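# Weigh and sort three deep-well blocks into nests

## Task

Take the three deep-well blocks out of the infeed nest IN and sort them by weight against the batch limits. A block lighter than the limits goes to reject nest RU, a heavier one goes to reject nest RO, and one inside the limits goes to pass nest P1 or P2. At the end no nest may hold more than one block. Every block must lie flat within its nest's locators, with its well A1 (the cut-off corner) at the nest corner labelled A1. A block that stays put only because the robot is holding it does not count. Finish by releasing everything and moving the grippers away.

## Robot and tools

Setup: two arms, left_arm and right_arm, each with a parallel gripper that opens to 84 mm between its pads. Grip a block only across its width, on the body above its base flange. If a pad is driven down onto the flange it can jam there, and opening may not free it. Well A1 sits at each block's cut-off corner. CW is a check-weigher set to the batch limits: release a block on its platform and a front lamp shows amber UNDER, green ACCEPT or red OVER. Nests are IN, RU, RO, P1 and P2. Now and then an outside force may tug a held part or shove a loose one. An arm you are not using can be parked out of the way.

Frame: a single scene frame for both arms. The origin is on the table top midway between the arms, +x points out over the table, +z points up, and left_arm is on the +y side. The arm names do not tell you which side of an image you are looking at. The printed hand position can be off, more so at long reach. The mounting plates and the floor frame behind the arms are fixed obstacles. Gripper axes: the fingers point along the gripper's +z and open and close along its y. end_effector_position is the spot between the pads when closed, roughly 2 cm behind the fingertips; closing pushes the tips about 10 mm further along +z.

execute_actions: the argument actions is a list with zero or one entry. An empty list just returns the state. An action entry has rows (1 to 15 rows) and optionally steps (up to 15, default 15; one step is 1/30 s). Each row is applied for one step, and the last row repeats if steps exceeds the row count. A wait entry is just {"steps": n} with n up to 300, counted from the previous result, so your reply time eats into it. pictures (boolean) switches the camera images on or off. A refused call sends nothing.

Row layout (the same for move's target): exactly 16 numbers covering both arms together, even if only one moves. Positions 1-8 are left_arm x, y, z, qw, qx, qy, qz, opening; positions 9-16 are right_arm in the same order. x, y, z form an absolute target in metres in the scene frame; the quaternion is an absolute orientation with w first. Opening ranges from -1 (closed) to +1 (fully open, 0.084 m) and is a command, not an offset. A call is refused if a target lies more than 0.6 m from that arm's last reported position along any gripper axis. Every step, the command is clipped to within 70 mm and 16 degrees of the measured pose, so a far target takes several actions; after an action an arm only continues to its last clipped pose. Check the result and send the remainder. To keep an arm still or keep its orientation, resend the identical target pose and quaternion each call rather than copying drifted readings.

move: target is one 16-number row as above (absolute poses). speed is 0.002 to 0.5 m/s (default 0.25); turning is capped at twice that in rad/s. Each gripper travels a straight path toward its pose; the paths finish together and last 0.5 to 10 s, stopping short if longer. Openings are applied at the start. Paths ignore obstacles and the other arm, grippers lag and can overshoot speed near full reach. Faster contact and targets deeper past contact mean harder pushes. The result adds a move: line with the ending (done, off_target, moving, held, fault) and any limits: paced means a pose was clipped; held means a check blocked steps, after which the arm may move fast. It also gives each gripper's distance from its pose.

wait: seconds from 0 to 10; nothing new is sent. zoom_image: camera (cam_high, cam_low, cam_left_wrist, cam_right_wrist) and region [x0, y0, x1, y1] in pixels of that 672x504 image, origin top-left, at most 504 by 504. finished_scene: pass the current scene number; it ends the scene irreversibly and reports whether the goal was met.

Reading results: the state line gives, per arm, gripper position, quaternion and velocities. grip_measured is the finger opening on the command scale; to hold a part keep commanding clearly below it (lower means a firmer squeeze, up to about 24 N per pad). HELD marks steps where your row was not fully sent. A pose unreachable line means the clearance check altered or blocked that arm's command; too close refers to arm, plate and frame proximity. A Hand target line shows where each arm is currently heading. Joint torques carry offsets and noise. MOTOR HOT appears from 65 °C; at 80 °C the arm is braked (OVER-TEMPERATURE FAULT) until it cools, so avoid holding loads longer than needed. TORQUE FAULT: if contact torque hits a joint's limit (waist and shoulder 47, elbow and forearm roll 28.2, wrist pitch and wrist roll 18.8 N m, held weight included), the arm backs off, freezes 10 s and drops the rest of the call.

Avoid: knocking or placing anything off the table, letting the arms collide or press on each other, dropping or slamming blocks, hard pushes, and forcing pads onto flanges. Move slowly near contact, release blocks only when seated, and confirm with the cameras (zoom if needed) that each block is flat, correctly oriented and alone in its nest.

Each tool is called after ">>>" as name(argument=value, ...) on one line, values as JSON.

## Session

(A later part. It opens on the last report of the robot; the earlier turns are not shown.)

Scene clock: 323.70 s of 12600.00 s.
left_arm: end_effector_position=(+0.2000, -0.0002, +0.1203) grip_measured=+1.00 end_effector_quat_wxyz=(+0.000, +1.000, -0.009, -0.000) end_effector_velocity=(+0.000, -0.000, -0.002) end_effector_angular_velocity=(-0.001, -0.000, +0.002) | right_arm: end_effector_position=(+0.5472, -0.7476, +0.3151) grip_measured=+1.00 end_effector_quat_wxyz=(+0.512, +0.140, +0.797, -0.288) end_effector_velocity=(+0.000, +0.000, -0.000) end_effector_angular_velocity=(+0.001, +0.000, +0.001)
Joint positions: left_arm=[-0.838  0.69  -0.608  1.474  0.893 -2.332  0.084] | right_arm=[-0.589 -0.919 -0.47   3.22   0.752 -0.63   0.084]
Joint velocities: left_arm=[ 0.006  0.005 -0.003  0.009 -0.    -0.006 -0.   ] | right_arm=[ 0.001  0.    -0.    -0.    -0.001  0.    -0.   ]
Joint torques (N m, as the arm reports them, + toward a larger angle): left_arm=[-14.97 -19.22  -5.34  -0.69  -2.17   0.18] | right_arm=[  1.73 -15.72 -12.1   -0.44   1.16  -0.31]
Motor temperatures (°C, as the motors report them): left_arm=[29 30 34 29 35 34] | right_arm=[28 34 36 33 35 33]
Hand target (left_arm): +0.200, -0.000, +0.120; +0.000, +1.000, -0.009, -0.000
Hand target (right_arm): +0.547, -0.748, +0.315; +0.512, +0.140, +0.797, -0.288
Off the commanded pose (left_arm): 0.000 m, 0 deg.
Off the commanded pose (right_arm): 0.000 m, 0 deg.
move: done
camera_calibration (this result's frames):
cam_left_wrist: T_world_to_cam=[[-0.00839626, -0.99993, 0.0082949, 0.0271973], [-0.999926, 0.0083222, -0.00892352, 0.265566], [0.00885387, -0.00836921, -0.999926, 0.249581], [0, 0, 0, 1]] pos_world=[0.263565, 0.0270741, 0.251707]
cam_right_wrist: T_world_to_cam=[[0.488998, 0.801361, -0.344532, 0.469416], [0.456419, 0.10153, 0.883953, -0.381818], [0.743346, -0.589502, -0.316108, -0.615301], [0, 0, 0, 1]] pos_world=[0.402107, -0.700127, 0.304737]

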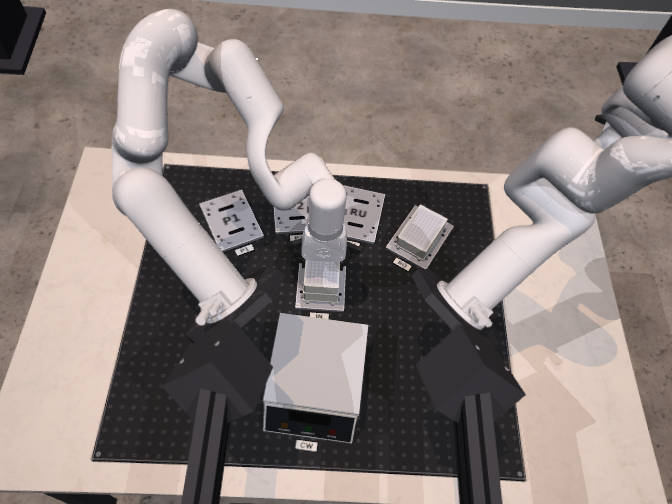

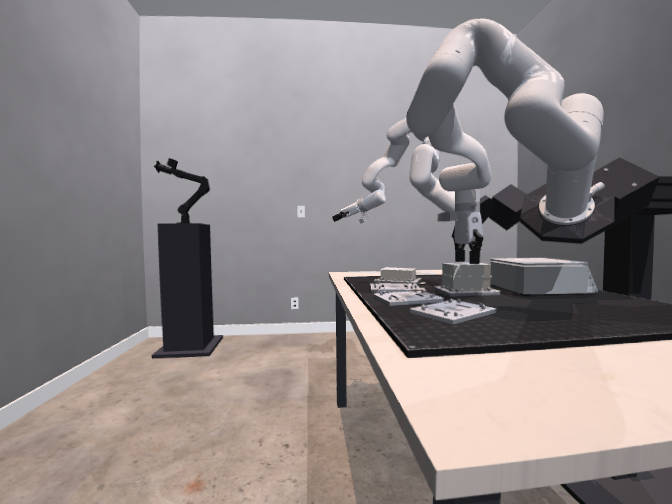

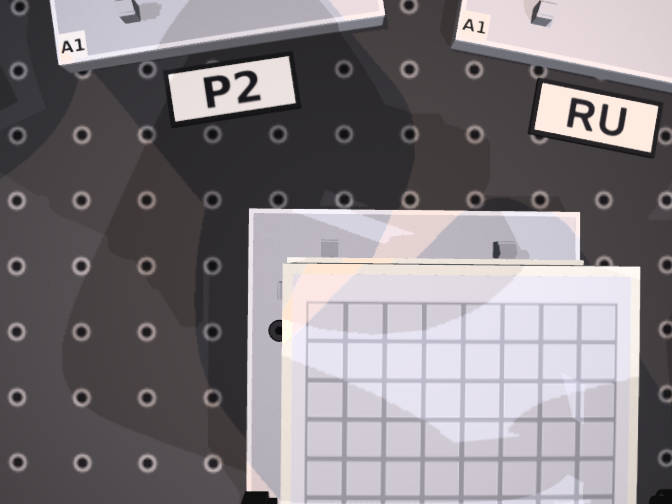

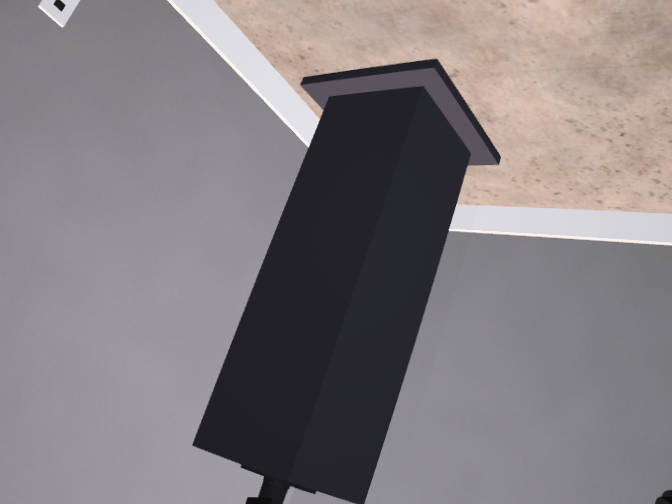

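>>> move(target=[0.2,0.0002,0.119,0,1,-0.009,0,1,0.5472,-0.7476,0.3151,0.512,0.140,0.797,-0.288,1], speed=0.01)

>>> move(target=[0.2,0.0002,0.0945,0,1,-0.009,0,1,0.5472,-0.7476,0.3151,0.512,0.140,0.797,-0.288,1], speed=0.012)

>>> move(target=[0.2,0.0002,0.0945,0,1,-0.009,0,0.3,0.5472,-0.7476,0.3151,0.512,0.140,0.797,-0.288,1])

>>> move(target=[0.2,0.0002,0.165,0,1,-0.009,0,0.3,0.5472,-0.7476,0.3151,0.512,0.140,0.797,-0.288,1], speed=0.06)

>>> move(target=[-0.02,0.0106,0.165,0,1,-0.009,0,0.3,0.5472,-0.7476,0.3151,0.512,0.140,0.797,-0.288,1], speed=0.12)

>>> move(target=[-0.02,0.0106,0.143,0,1,-0.009,0,0.3,0.5472,-0.7476,0.3151,0.512,0.140,0.797,-0.288,1], speed=0.012)

>>> move(target=[-0.02,0.0106,0.143,0,1,-0.009,0,1,0.5472,-0.7476,0.3151,0.512,0.140,0.797,-0.288,1])

>>> wait(seconds=2)

Scene clock: 352.93 s of 12600.00 s.
left_arm: end_effector_position=(+0.2000, +0.0002, +0.1191) grip_measured=+1.00 end_effector_quat_wxyz=(-0.000, +1.000, -0.009, -0.000) end_effector_velocity=(-0.000, +0.000, -0.001) end_effector_angular_velocity=(-0.000, +0.000, -0.000) | right_arm: end_effector_position=(+0.5472, -0.7476, +0.3151) grip_measured=+1.00 end_effector_quat_wxyz=(+0.512, +0.140, +0.797, -0.288) end_effector_velocity=(+0.000, -0.000, +0.000) end_effector_angular_velocity=(-0.001, -0.002, -0.001)
Joint positions: left_arm=[-0.834  0.692 -0.608  1.479  0.893 -2.335  0.084] | right_arm=[-0.589 -0.919 -0.47   3.22   0.752 -0.63   0.084]
Joint velocities: left_arm=[ 0.002  0.001  0.     0.003 -0.    -0.001  0.   ] | right_arm=[-0.    -0.    -0.     0.     0.001  0.001  0.   ]
Joint torques (N m, as the arm reports them, + toward a larger angle): left_arm=[-14.59 -19.16  -5.19  -0.52  -2.04   0.13] | right_arm=[  1.2  -15.82 -12.39  -1.07   1.04  -0.34]
Motor temperatures (°C, as the motors report them): left_arm=[29 30 33 29 35 34] | right_arm=[28 34 36 33 35 33]
Hand target (left_arm): +0.200, +0.000, +0.119; +0.000, +1.000, -0.009, -0.000
Hand target (right_arm): +0.547, -0.748, +0.315; +0.512, +0.140, +0.797, -0.288
Off the commanded pose (left_arm): 0.000 m, 0 deg.
Off the commanded pose (right_arm): 0.000 m, 0 deg.
After step 90, 25.53 s passed at rest.
move: done
camera_calibration (this result's frames):
cam_left_wrist: T_world_to_cam=[[-0.00837399, -0.999932, 0.00816815, 0.0276394], [-0.999925, 0.0083, -0.0090504, 0.265568], [0.00898198, -0.00824332, -0.999926, 0.248342], [0, 0, 0, 1]] pos_world=[0.263548, 0.0274805, 0.250502]
cam_right_wrist: T_world_to_cam=[[0.488998, 0.801361, -0.344532, 0.469416], [0.456419, 0.10153, 0.883953, -0.381818], [0.743345, -0.589502, -0.316109, -0.6153], [0, 0, 0, 1]] pos_world=[0.402107, -0.700127, 0.304737]

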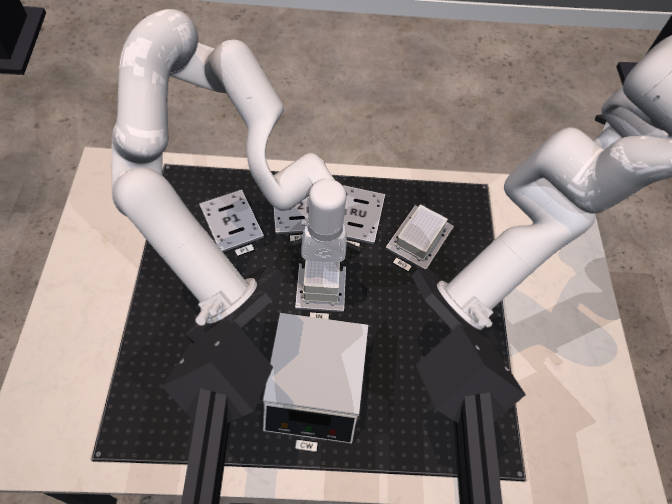

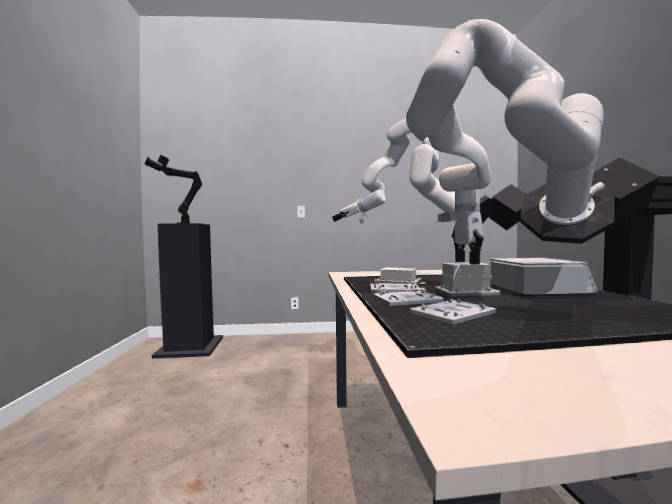

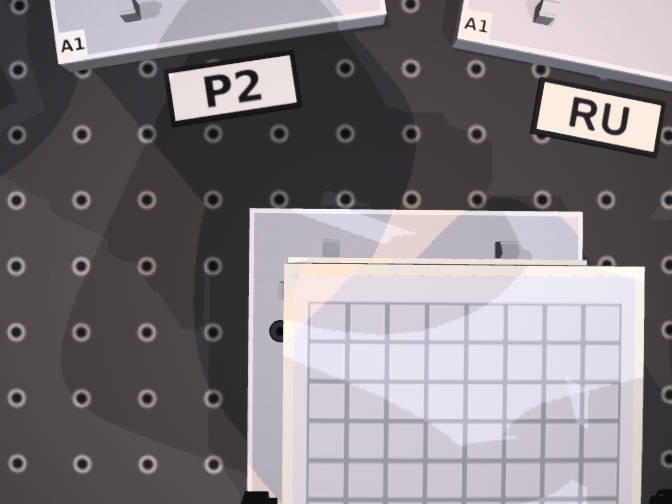

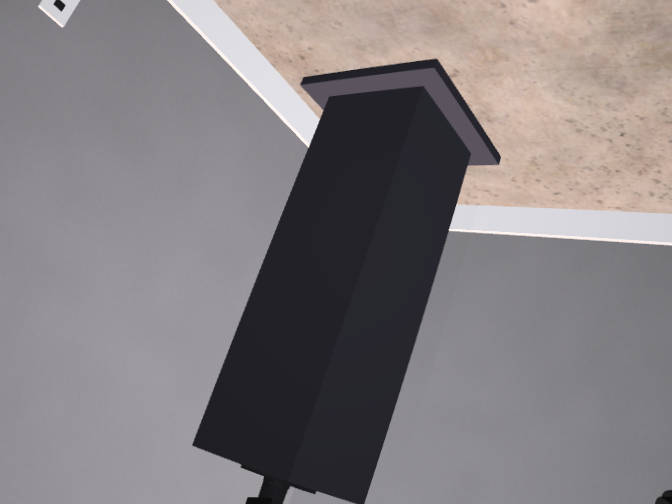

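Scene clock: 355.23 s of 12600.00 s.
left_arm: end_effector_position=(+0.2000, +0.0001, +0.0948) grip_measured=+1.00 end_effector_quat_wxyz=(+0.000, +1.000, -0.009, -0.000) end_effector_velocity=(+0.000, -0.000, -0.003) end_effector_angular_velocity=(-0.000, +0.001, +0.001) | right_arm: end_effector_position=(+0.5472, -0.7476, +0.3151) grip_measured=+1.00 end_effector_quat_wxyz=(+0.512, +0.140, +0.797, -0.288) end_effector_velocity=(-0.000, -0.000, -0.000) end_effector_angular_velocity=(+0.001, +0.000, -0.001)
Joint positions: left_arm=[-0.764  0.753 -0.64   1.573  0.899 -2.373  0.084] | right_arm=[-0.589 -0.919 -0.47   3.22   0.752 -0.63   0.084]
Joint velocities: left_arm=[ 0.009  0.006 -0.004  0.01  -0.    -0.004 -0.   ] | right_arm=[-0.001  0.    -0.     0.001 -0.001  0.    -0.   ]
Joint torques (N m, as the arm reports them, + toward a larger angle): left_arm=[-15.26 -19.    -3.71  -0.55  -2.03   0.01] | right_arm=[  0.87 -15.39 -12.1   -0.26   0.84  -0.11]
Motor temperatures (°C, as the motors report them): left_arm=[29 30 33 29 35 34] | right_arm=[28 34 36 33 35 33]
Hand target (left_arm): +0.200, +0.000, +0.095; +0.000, +1.000, -0.009, -0.000
Hand target (right_arm): +0.547, -0.748, +0.315; +0.512, +0.140, +0.797, -0.288
Off the commanded pose (left_arm): 0.000 m, 0 deg.
Off the commanded pose (right_arm): 0.000 m, 0 deg.
move: done
camera_calibration (this result's frames):
cam_left_wrist: T_world_to_cam=[[-0.00838426, -0.99993, 0.00829567, 0.0277984], [-0.999926, 0.00831034, -0.00890451, 0.265314], [0.00883495, -0.00836971, -0.999926, 0.224117], [0, 0, 0, 1]] pos_world=[0.263548, 0.0274674, 0.226232]
cam_right_wrist: T_world_to_cam=[[0.488998, 0.801361, -0.344532, 0.469416], [0.456419, 0.10153, 0.883953, -0.381819], [0.743345, -0.589502, -0.316109, -0.615301], [0, 0, 0, 1]] pos_world=[0.402107, -0.700127, 0.304737]

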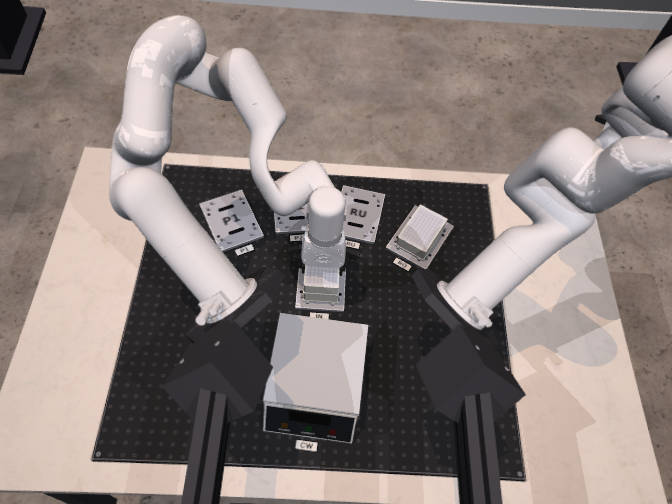

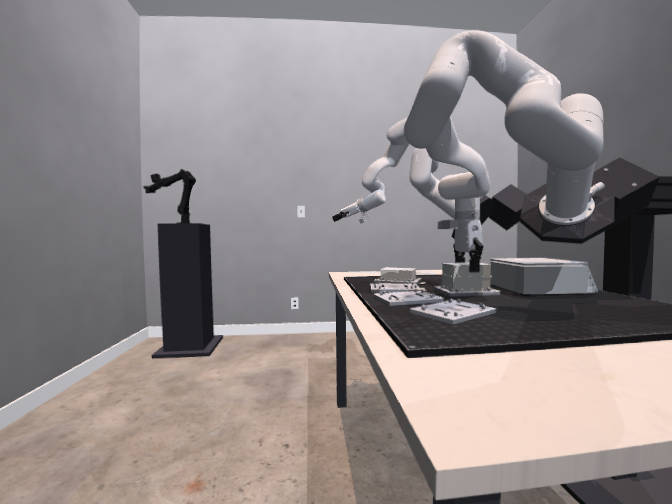

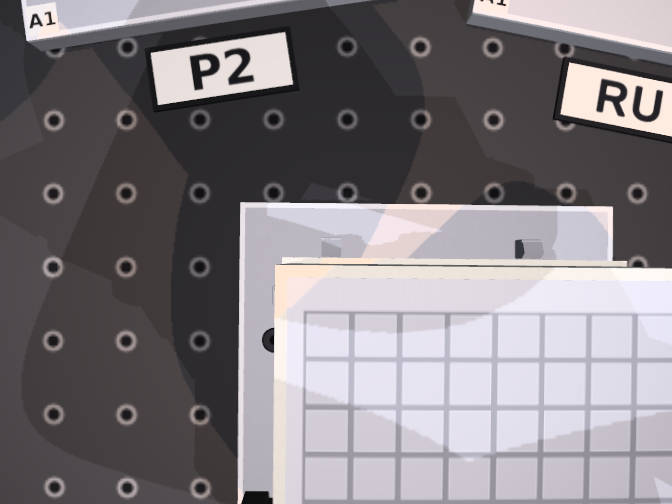

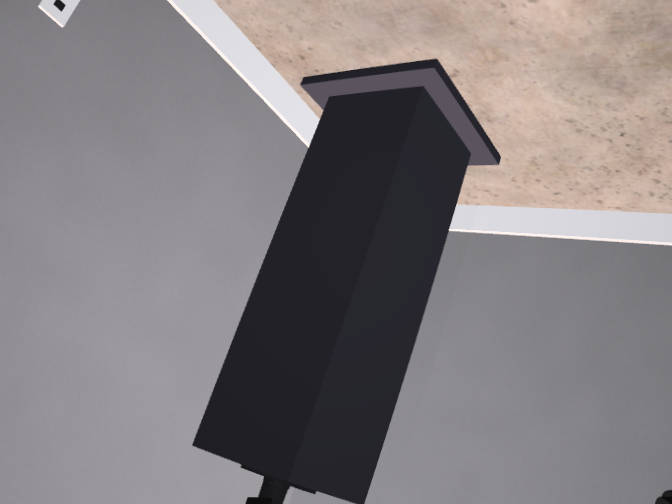

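Scene clock: 355.93 s of 12600.00 s.
left_arm: end_effector_position=(+0.2000, +0.0000, +0.0947) grip_measured=+0.96 end_effector_quat_wxyz=(+0.000, +1.000, -0.009, +0.000) end_effector_velocity=(+0.000, +0.000, -0.001) end_effector_angular_velocity=(+0.002, -0.001, +0.001) | right_arm: end_effector_position=(+0.5472, -0.7476, +0.3151) grip_measured=+1.00 end_effector_quat_wxyz=(+0.512, +0.140, +0.797, -0.288) end_effector_velocity=(-0.000, -0.000, +0.000) end_effector_angular_velocity=(-0.000, -0.001, -0.001)
Joint positions: left_arm=[-0.764  0.754 -0.64   1.574  0.898 -2.374  0.083] | right_arm=[-0.589 -0.919 -0.47   3.22   0.752 -0.63   0.084]
Joint velocities: left_arm=[ 0.001  0.001 -0.001  0.     0.002  0.     0.   ] | right_arm=[-0.     0.    -0.     0.001  0.001  0.     0.   ]
Joint torques (N m, as the arm reports them, + toward a larger angle): left_arm=[-12.54 -16.65  -3.73  -0.4   -1.24   0.06] | right_arm=[  1.55 -15.39 -12.07  -0.45   0.78  -0.24]
Motor temperatures (°C, as the motors report them): left_arm=[29 30 33 29 35 34] | right_arm=[28 34 36 33 35 33]
Hand target (left_arm): +0.200, +0.000, +0.095; +0.000, +1.000, -0.009, -0.000
Hand target (right_arm): +0.547, -0.748, +0.315; +0.512, +0.140, +0.797, -0.288
Off the commanded pose (left_arm): 0.000 m, 0 deg.
Off the commanded pose (right_arm): 0.000 m, 0 deg.
move: done
camera_calibration (this result's frames):
cam_left_wrist: T_world_to_cam=[[-0.00837881, -0.999926, 0.00876614, 0.0276364], [-0.999924, 0.00829857, -0.00914952, 0.265398], [0.0090761, -0.00884213, -0.99992, 0.223969], [0, 0, 0, 1]] pos_world=[0.263577, 0.0274123, 0.226137]
cam_right_wrist: T_world_to_cam=[[0.488998, 0.801361, -0.344532, 0.469416], [0.456419, 0.10153, 0.883953, -0.381818], [0.743346, -0.589502, -0.316109, -0.6153], [0, 0, 0, 1]] pos_world=[0.402107, -0.700127, 0.304737]

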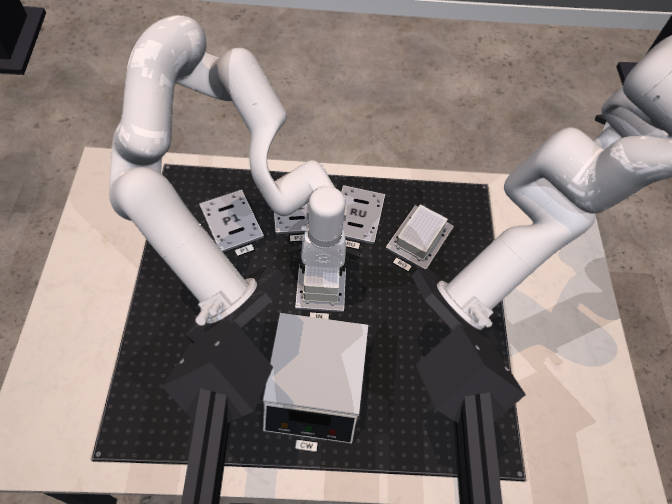

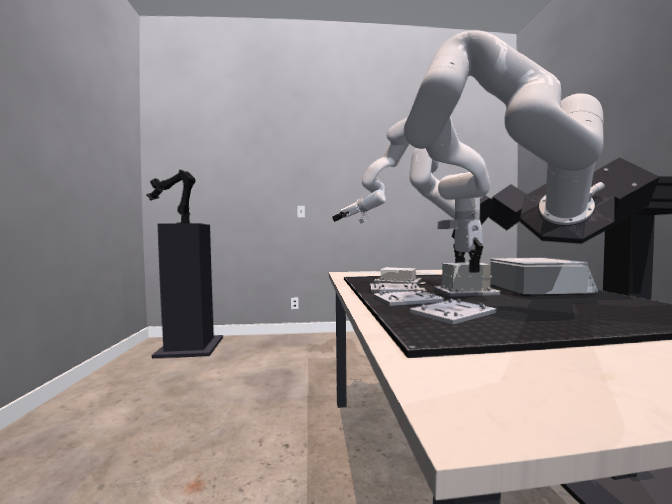

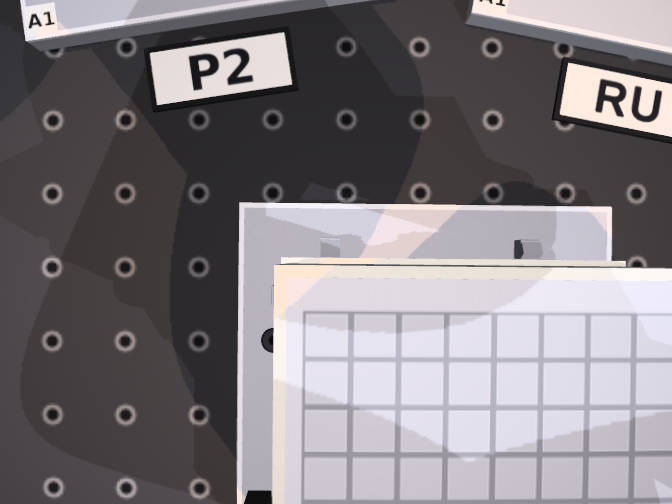

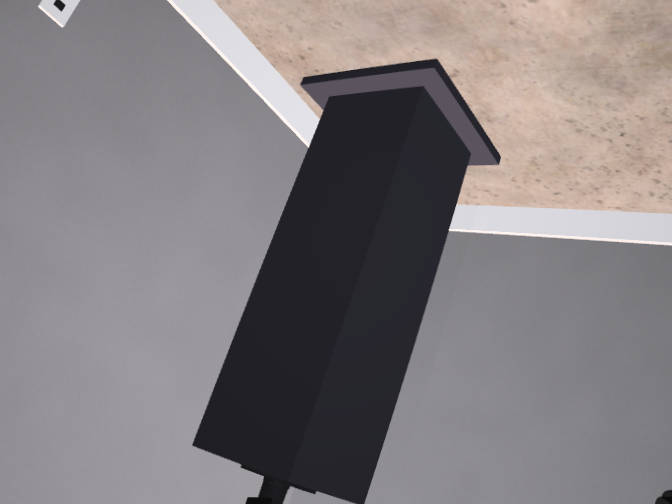

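Scene clock: 357.57 s of 12600.00 s.
left_arm: end_effector_position=(+0.2000, +0.0004, +0.1646) grip_measured=+0.96 end_effector_quat_wxyz=(-0.000, +1.000, -0.009, +0.000) end_effector_velocity=(+0.000, +0.000, +0.002) end_effector_angular_velocity=(+0.001, +0.000, -0.000) | right_arm: end_effector_position=(+0.5472, -0.7476, +0.3151) grip_measured=+1.00 end_effector_quat_wxyz=(+0.512, +0.140, +0.797, -0.288) end_effector_velocity=(+0.000, +0.000, +0.000) end_effector_angular_velocity=(-0.001, -0.001, +0.001)
Joint positions: left_arm=[-0.967  0.577 -0.562  1.291  0.9   -2.246  0.083] | right_arm=[-0.589 -0.919 -0.47   3.22   0.752 -0.63   0.084]
Joint velocities: left_arm=[-0.006 -0.006  0.001 -0.011  0.002  0.006 -0.   ] | right_arm=[ 0.001 -0.    -0.    -0.     0.001 -0.001  0.   ]
Joint torques (N m, as the arm reports them, + toward a larger angle): left_arm=[-14.18 -18.81  -8.37  -0.3   -2.1    0.15] | right_arm=[  2.22 -15.02 -12.03  -0.59   0.86  -0.29]
Motor temperatures (°C, as the motors report them): left_arm=[29 30 33 29 35 34] | right_arm=[28 34 36 33 35 33]
Hand target (left_arm): +0.200, +0.000, +0.165; -0.000, +1.000, -0.009, +0.000
Hand target (right_arm): +0.547, -0.748, +0.315; +0.512, +0.140, +0.797, -0.288
Off the commanded pose (left_arm): 0.000 m, 0 deg.
Off the commanded pose (right_arm): 0.000 m, 0 deg.
move: done
camera_calibration (this result's frames):
cam_left_wrist: T_world_to_cam=[[-0.0083498, -0.999936, 0.00761546, 0.0275961], [-0.999922, 0.00827821, -0.00938378, 0.266008], [0.00932013, -0.00769321, -0.999927, 0.293797], [0, 0, 0, 1]] pos_world=[0.263479, 0.0276525, 0.296062]
cam_right_wrist: T_world_to_cam=[[0.488998, 0.801361, -0.344532, 0.469416], [0.456419, 0.10153, 0.883953, -0.381818], [0.743346, -0.589502, -0.316109, -0.6153], [0, 0, 0, 1]] pos_world=[0.402107, -0.700127, 0.304737]

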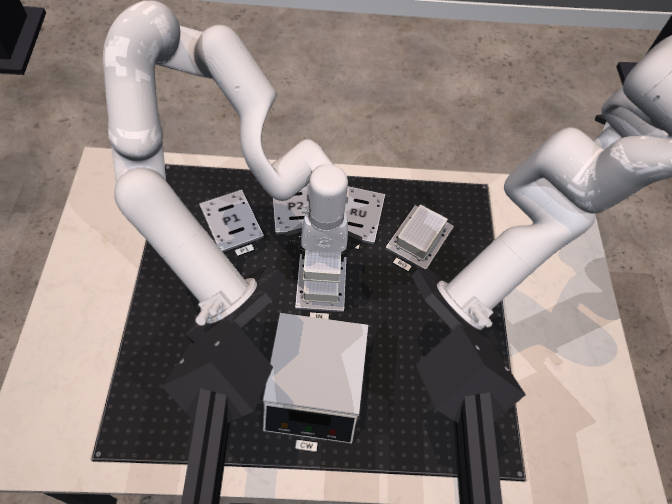

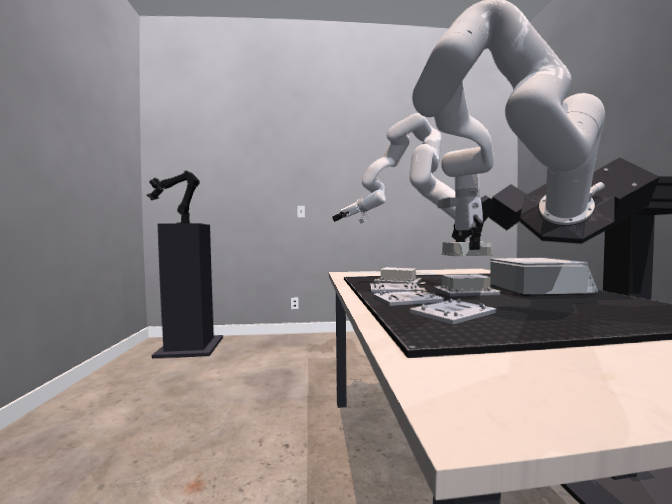

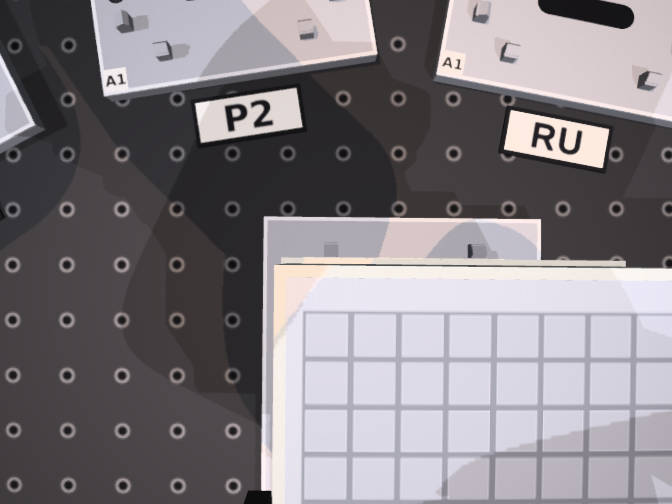

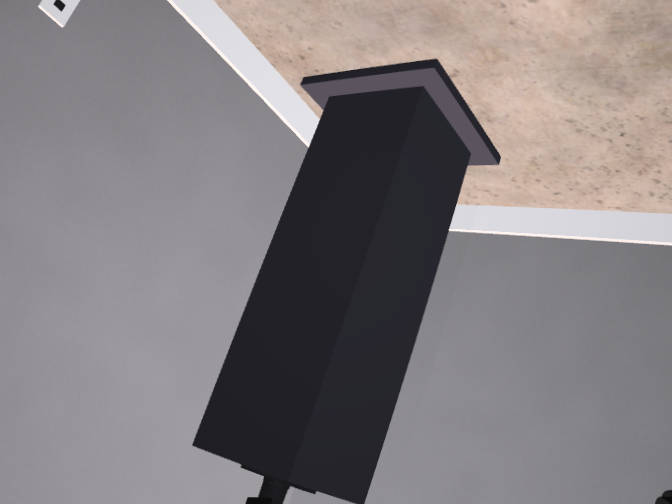

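Scene clock: 360.00 s of 12600.00 s.
left_arm: end_effector_position=(-0.0193, +0.0113, +0.1644) grip_measured=+0.96 end_effector_quat_wxyz=(+0.000, +1.000, -0.009, +0.000) end_effector_velocity=(-0.002, +0.001, +0.000) end_effector_angular_velocity=(+0.005, -0.003, -0.002) | right_arm: end_effector_position=(+0.5472, -0.7476, +0.3151) grip_measured=+1.00 end_effector_quat_wxyz=(+0.512, +0.140, +0.797, -0.288) end_effector_velocity=(+0.000, +0.001, +0.000) end_effector_angular_velocity=(+0.001, -0.001, +0.001)
Joint positions: left_arm=[-1.632  1.023 -0.593  0.949  0.591 -2.675  0.083] | right_arm=[-0.589 -0.919 -0.47   3.22   0.752 -0.63   0.084]
Joint velocities: left_arm=[-0.014  0.004 -0.003 -0.022 -0.     0.011 -0.   ] | right_arm=[ 0.002 -0.     0.     0.001  0.    -0.001 -0.   ]
Joint torques (N m, as the arm reports them, + toward a larger angle): left_arm=[ -8.17 -25.79 -12.01  -0.73  -2.26   0.22] | right_arm=[  1.49 -15.08 -12.51  -0.88   0.96  -0.07]
Motor temperatures (°C, as the motors report them): left_arm=[29 30 33 29 35 34] | right_arm=[28 34 36 33 35 33]
Hand target (left_arm): -0.019, +0.011, +0.164; -0.000, +1.000, -0.009, +0.000
Hand target (right_arm): +0.547, -0.748, +0.315; +0.512, +0.140, +0.797, -0.288
Off the commanded pose (left_arm): 0.001 m, 0 deg.
Off the commanded pose (right_arm): 0.000 m, 0 deg.
move: done
camera_calibration (this result's frames):
cam_left_wrist: T_world_to_cam=[[-0.00792674, -0.999934, 0.00833975, 0.0365557], [-0.999928, 0.00785087, -0.00909095, 0.0466649], [0.00902487, -0.00841121, -0.999924, 0.295704], [0, 0, 0, 1]] pos_world=[0.0442826, 0.0386741, 0.295801]
cam_right_wrist: T_world_to_cam=[[0.488998, 0.801361, -0.344532, 0.469416], [0.456419, 0.10153, 0.883953, -0.381818], [0.743346, -0.589502, -0.316109, -0.6153], [0, 0, 0, 1]] pos_world=[0.402107, -0.700127, 0.304737]

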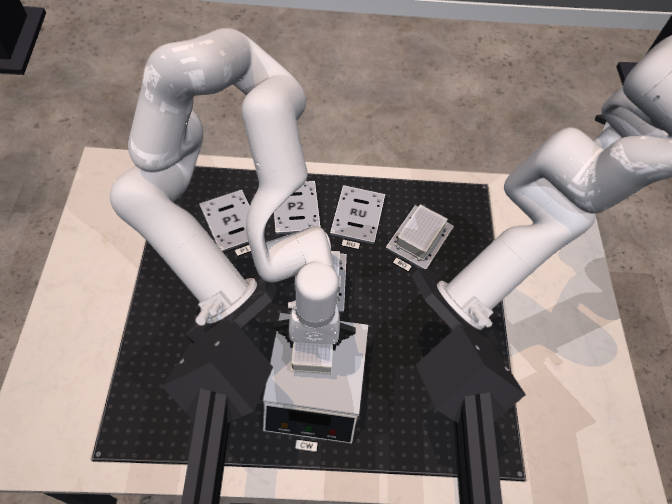

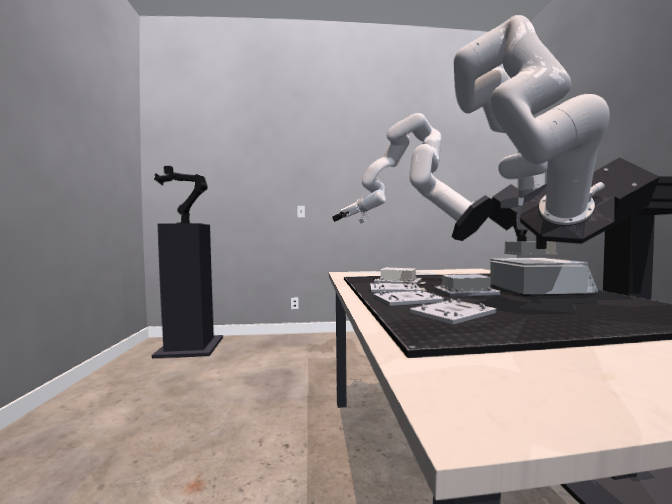

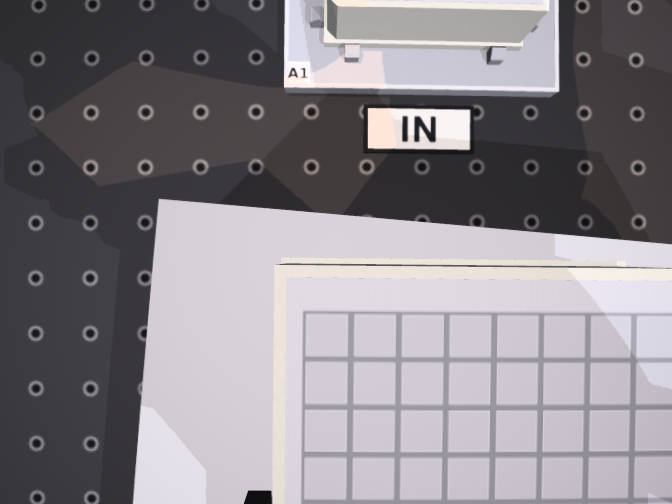

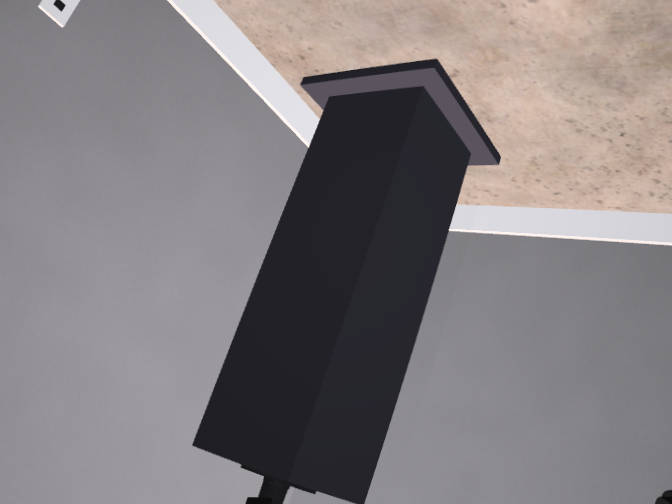

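Scene clock: 362.03 s of 12600.00 s.
left_arm: end_effector_position=(-0.0200, +0.0106, +0.1433) grip_measured=+0.96 end_effector_quat_wxyz=(-0.000, +1.000, -0.009, -0.000) end_effector_velocity=(-0.000, -0.001, -0.002) end_effector_angular_velocity=(-0.002, +0.001, +0.001) | right_arm: end_effector_position=(+0.5472, -0.7476, +0.3151) grip_measured=+1.00 end_effector_quat_wxyz=(+0.512, +0.140, +0.797, -0.288) end_effector_velocity=(-0.000, +0.000, -0.000) end_effector_angular_velocity=(+0.002, +0.000, +0.001)
Joint positions: left_arm=[-1.565  1.095 -0.623  1.084  0.595 -2.765  0.083] | right_arm=[-0.589 -0.919 -0.47   3.22   0.752 -0.63   0.084]
Joint velocities: left_arm=[ 0.01   0.008 -0.005  0.019  0.    -0.012  0.   ] | right_arm=[ 0.    -0.     0.     0.    -0.001  0.     0.   ]
Joint torques (N m, as the arm reports them, + toward a larger angle): left_arm=[ -8.57 -26.54 -10.62  -0.67  -2.28   0.25] | right_arm=[  1.13 -15.63 -11.94  -0.7    0.78  -0.41]
Motor temperatures (°C, as the motors report them): left_arm=[29 30 33 29 35 34] | right_arm=[28 34 36 33 35 33]
Hand target (left_arm): -0.020, +0.011, +0.143; +0.000, +1.000, -0.009, -0.000
Hand target (right_arm): +0.547, -0.748, +0.315; +0.512, +0.140, +0.797, -0.288
Off the commanded pose (left_arm): 0.000 m, 0 deg.
Off the commanded pose (right_arm): 0.000 m, 0 deg.
move: done
camera_calibration (this result's frames):
cam_left_wrist: T_world_to_cam=[[-0.00848322, -0.999931, 0.0081437, 0.0360471], [-0.999925, 0.00841059, -0.00891133, 0.0456738], [0.00884222, -0.00821868, -0.999927, 0.274644], [0, 0, 0, 1]] pos_world=[0.0435477, 0.0379177, 0.274738]
cam_right_wrist: T_world_to_cam=[[0.488998, 0.801361, -0.344532, 0.469416], [0.456419, 0.10153, 0.883953, -0.381819], [0.743345, -0.589502, -0.316109, -0.6153], [0, 0, 0, 1]] pos_world=[0.402107, -0.700127, 0.304737]

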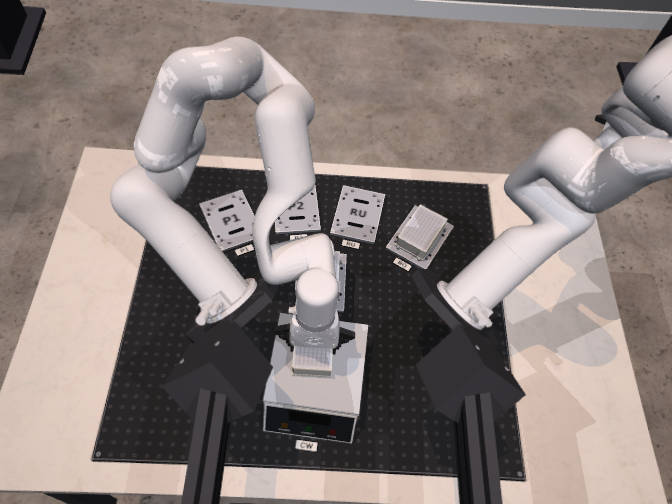

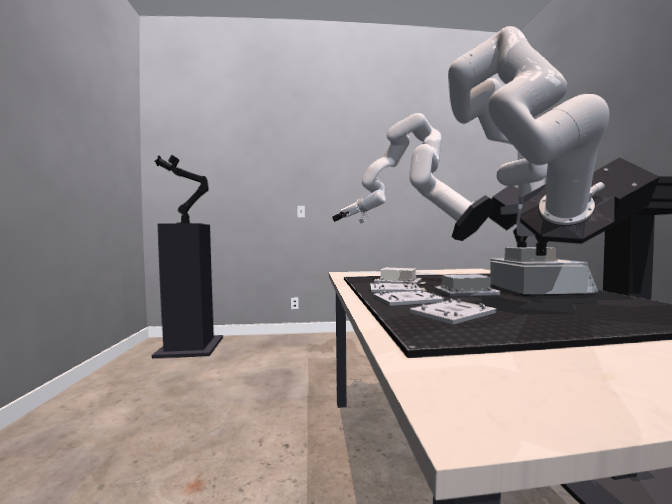

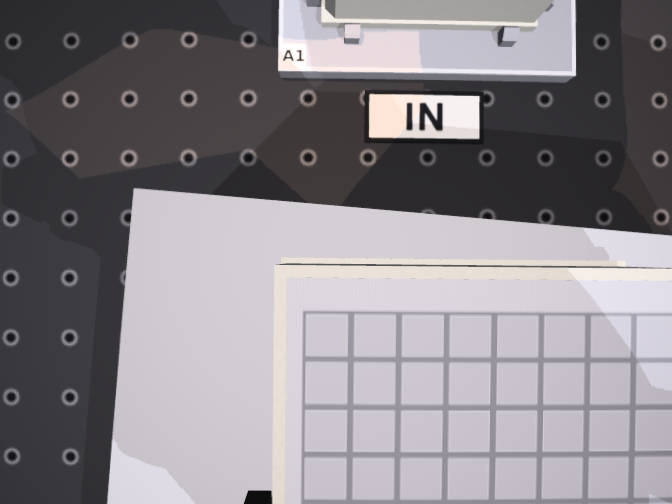

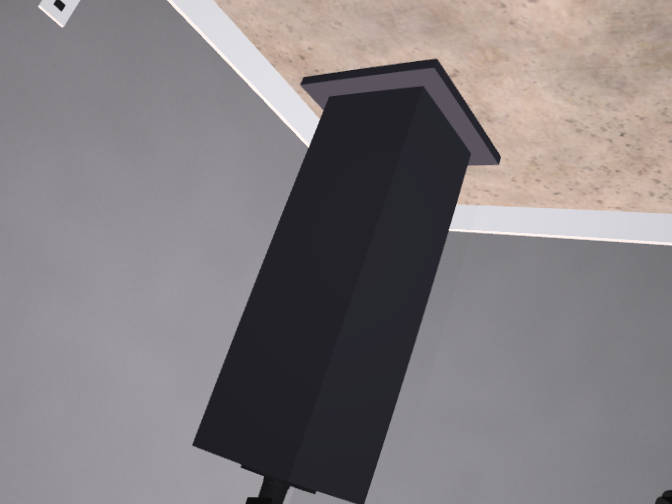

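Scene clock: 362.73 s of 12600.00 s.
left_arm: end_effector_position=(-0.0200, +0.0106, +0.1430) grip_measured=+1.00 end_effector_quat_wxyz=(+0.000, +1.000, -0.009, -0.000) end_effector_velocity=(-0.000, +0.000, -0.000) end_effector_angular_velocity=(-0.000, +0.001, -0.001) | right_arm: end_effector_position=(+0.5472, -0.7476, +0.3151) grip_measured=+1.00 end_effector_quat_wxyz=(+0.512, +0.140, +0.797, -0.288) end_effector_velocity=(+0.001, +0.000, +0.001) end_effector_angular_velocity=(-0.001, -0.002, +0.001)
Joint positions: left_arm=[-1.564  1.096 -0.624  1.086  0.595 -2.766  0.084] | right_arm=[-0.589 -0.919 -0.47   3.22   0.752 -0.63   0.084]
Joint velocities: left_arm=[-0.     0.001  0.     0.    -0.002  0.     0.   ] | right_arm=[ 0.002  0.     0.     0.     0.002 -0.    -0.   ]
Joint torques (N m, as the arm reports them, + toward a larger angle): left_arm=[ -8.81 -25.6  -10.38  -0.69  -2.06   0.08] | right_arm=[  1.76 -15.4  -12.11  -0.3    0.93  -0.11]
Motor temperatures (°C, as the motors report them): left_arm=[29 30 33 29 35 34] | right_arm=[28 34 36 33 35 33]
Hand target (left_arm): -0.020, +0.011, +0.143; +0.000, +1.000, -0.009, -0.000
Hand target (right_arm): +0.547, -0.748, +0.315; +0.512, +0.140, +0.797, -0.288
Off the commanded pose (left_arm): 0.000 m, 0 deg.
Off the commanded pose (right_arm): 0.000 m, 0 deg.
move: done
camera_calibration (this result's frames):
cam_left_wrist: T_world_to_cam=[[-0.00834192, -0.999931, 0.00824936, 0.0359767], [-0.999925, 0.00826729, -0.00904084, 0.0457154], [0.00897202, -0.00832416, -0.999925, 0.274381], [0, 0, 0, 1]] pos_world=[0.0435503, 0.0378803, 0.274477]
cam_right_wrist: T_world_to_cam=[[0.488998, 0.801361, -0.344532, 0.469416], [0.456419, 0.10153, 0.883953, -0.381819], [0.743345, -0.589502, -0.316109, -0.6153], [0, 0, 0, 1]] pos_world=[0.402107, -0.700127, 0.304737]

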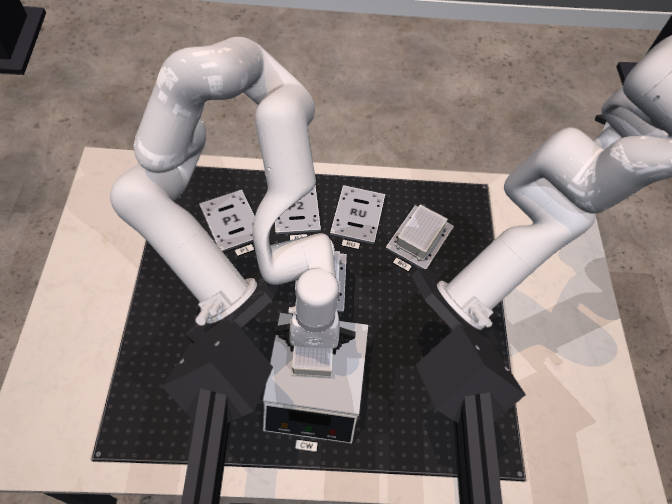

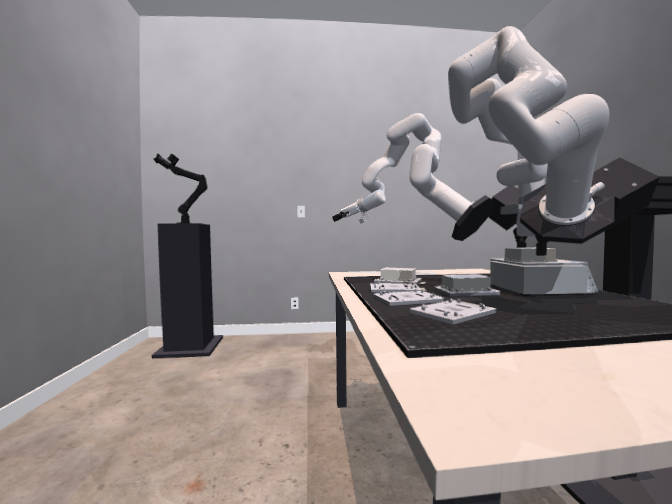

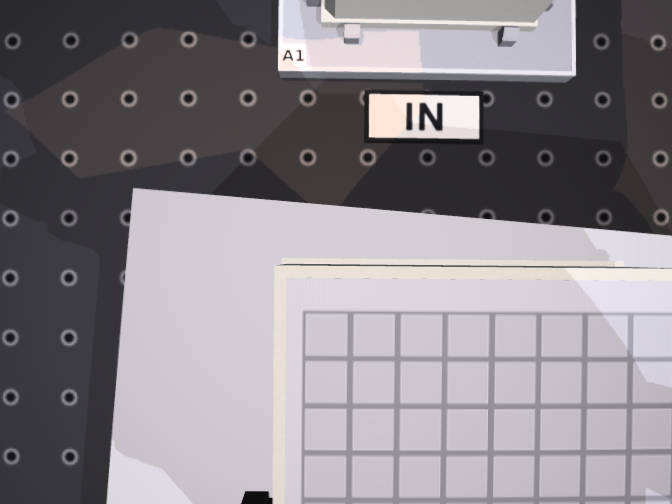

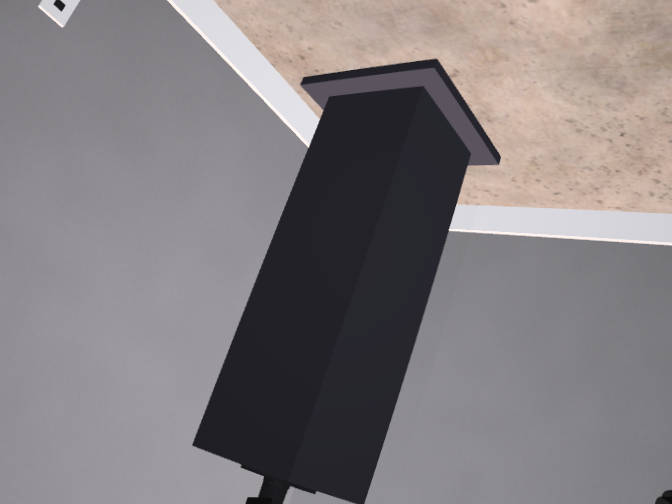

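Scene clock: 364.73 s of 12600.00 s.
left_arm: end_effector_position=(-0.0200, +0.0106, +0.1430) grip_measured=+1.00 end_effector_quat_wxyz=(+0.000, +1.000, -0.009, -0.000) end_effector_velocity=(-0.000, -0.000, +0.000) end_effector_angular_velocity=(+0.000, +0.001, +0.001) | right_arm: end_effector_position=(+0.5472, -0.7476, +0.3151) grip_measured=+1.00 end_effector_quat_wxyz=(+0.512, +0.140, +0.797, -0.288) end_effector_velocity=(+0.000, -0.000, +0.000) end_effector_angular_velocity=(-0.001, -0.001, +0.000)
Joint positions: left_arm=[-1.564  1.096 -0.624  1.086  0.595 -2.766  0.084] | right_arm=[-0.589 -0.919 -0.47   3.22   0.752 -0.63   0.084]
Joint velocities: left_arm=[ 0.001 -0.    -0.    -0.    -0.     0.    -0.   ] | right_arm=[-0.    -0.     0.    -0.001  0.001  0.001  0.   ]
Joint torques (N m, as the arm reports them, + toward a larger angle): left_arm=[ -8.64 -25.57 -10.35  -0.47  -1.96   0.06] | right_arm=[  1.72 -15.91 -12.12  -0.44   0.94  -0.3 ]
Motor temperatures (°C, as the motors report them): left_arm=[29 30 33 29 35 34] | right_arm=[28 34 36 33 35 33]
Hand target (left_arm): -0.020, +0.011, +0.143; +0.000, +1.000, -0.009, -0.000
Hand target (right_arm): +0.547, -0.748, +0.315; +0.512, +0.140, +0.797, -0.288
Off the commanded pose (left_arm): 0.000 m, 0 deg.
Off the commanded pose (right_arm): 0.000 m, 0 deg.
Steps of this call (steps 1 to 60: nothing new was sent). Readings (end_effector_position):
1: left_arm (-0.0200, +0.0106, +0.1430) | right_arm (+0.5472, -0.7476, +0.3151)
2: left_arm (-0.0200, +0.0106, +0.1430) | right_arm (+0.5472, -0.7476, +0.3151)
4: left_arm (-0.0200, +0.0106, +0.1430) | right_arm (+0.5472, -0.7476, +0.3151)
8: left_arm (-0.0200, +0.0106, +0.1430) | right_arm (+0.5472, -0.7476, +0.3151)
60: the state above
camera_calibration (this result's frames):
cam_left_wrist: T_world_to_cam=[[-0.00836857, -0.999932, 0.00817018, 0.0360242], [-0.999924, 0.00829435, -0.00907584, 0.0457219], [0.00900745, -0.00824551, -0.999925, 0.274345], [0, 0, 0, 1]] pos_world=[0.0435488, 0.0379046, 0.274446]
cam_right_wrist: T_world_to_cam=[[0.488998, 0.801361, -0.344532, 0.469416], [0.456419, 0.10153, 0.883953, -0.381818], [0.743346, -0.589502, -0.316109, -0.6153], [0, 0, 0, 1]] pos_world=[0.402107, -0.700127, 0.304737]

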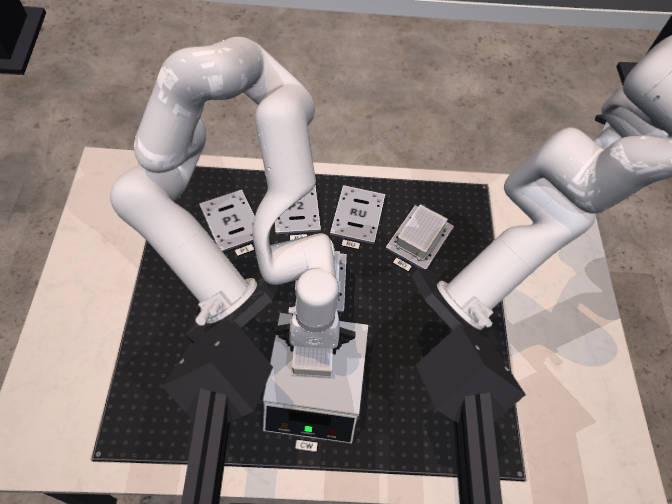

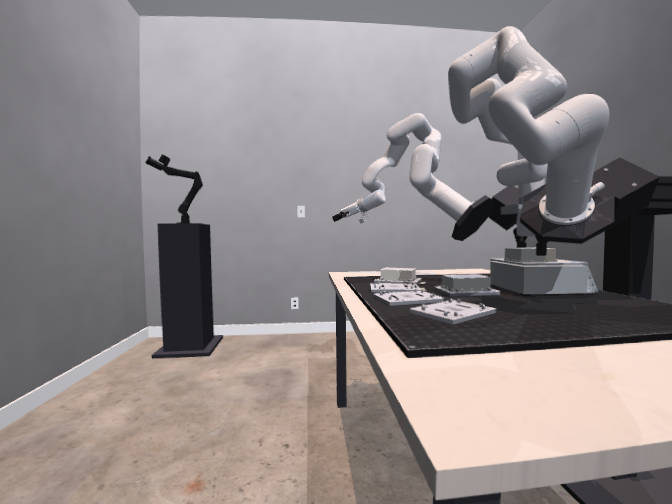

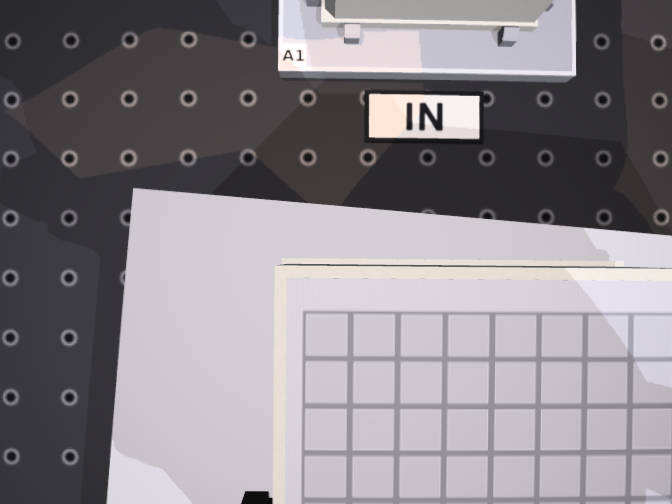

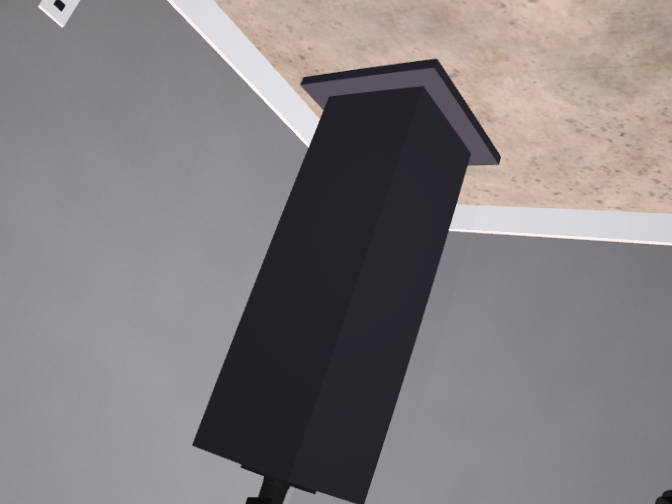

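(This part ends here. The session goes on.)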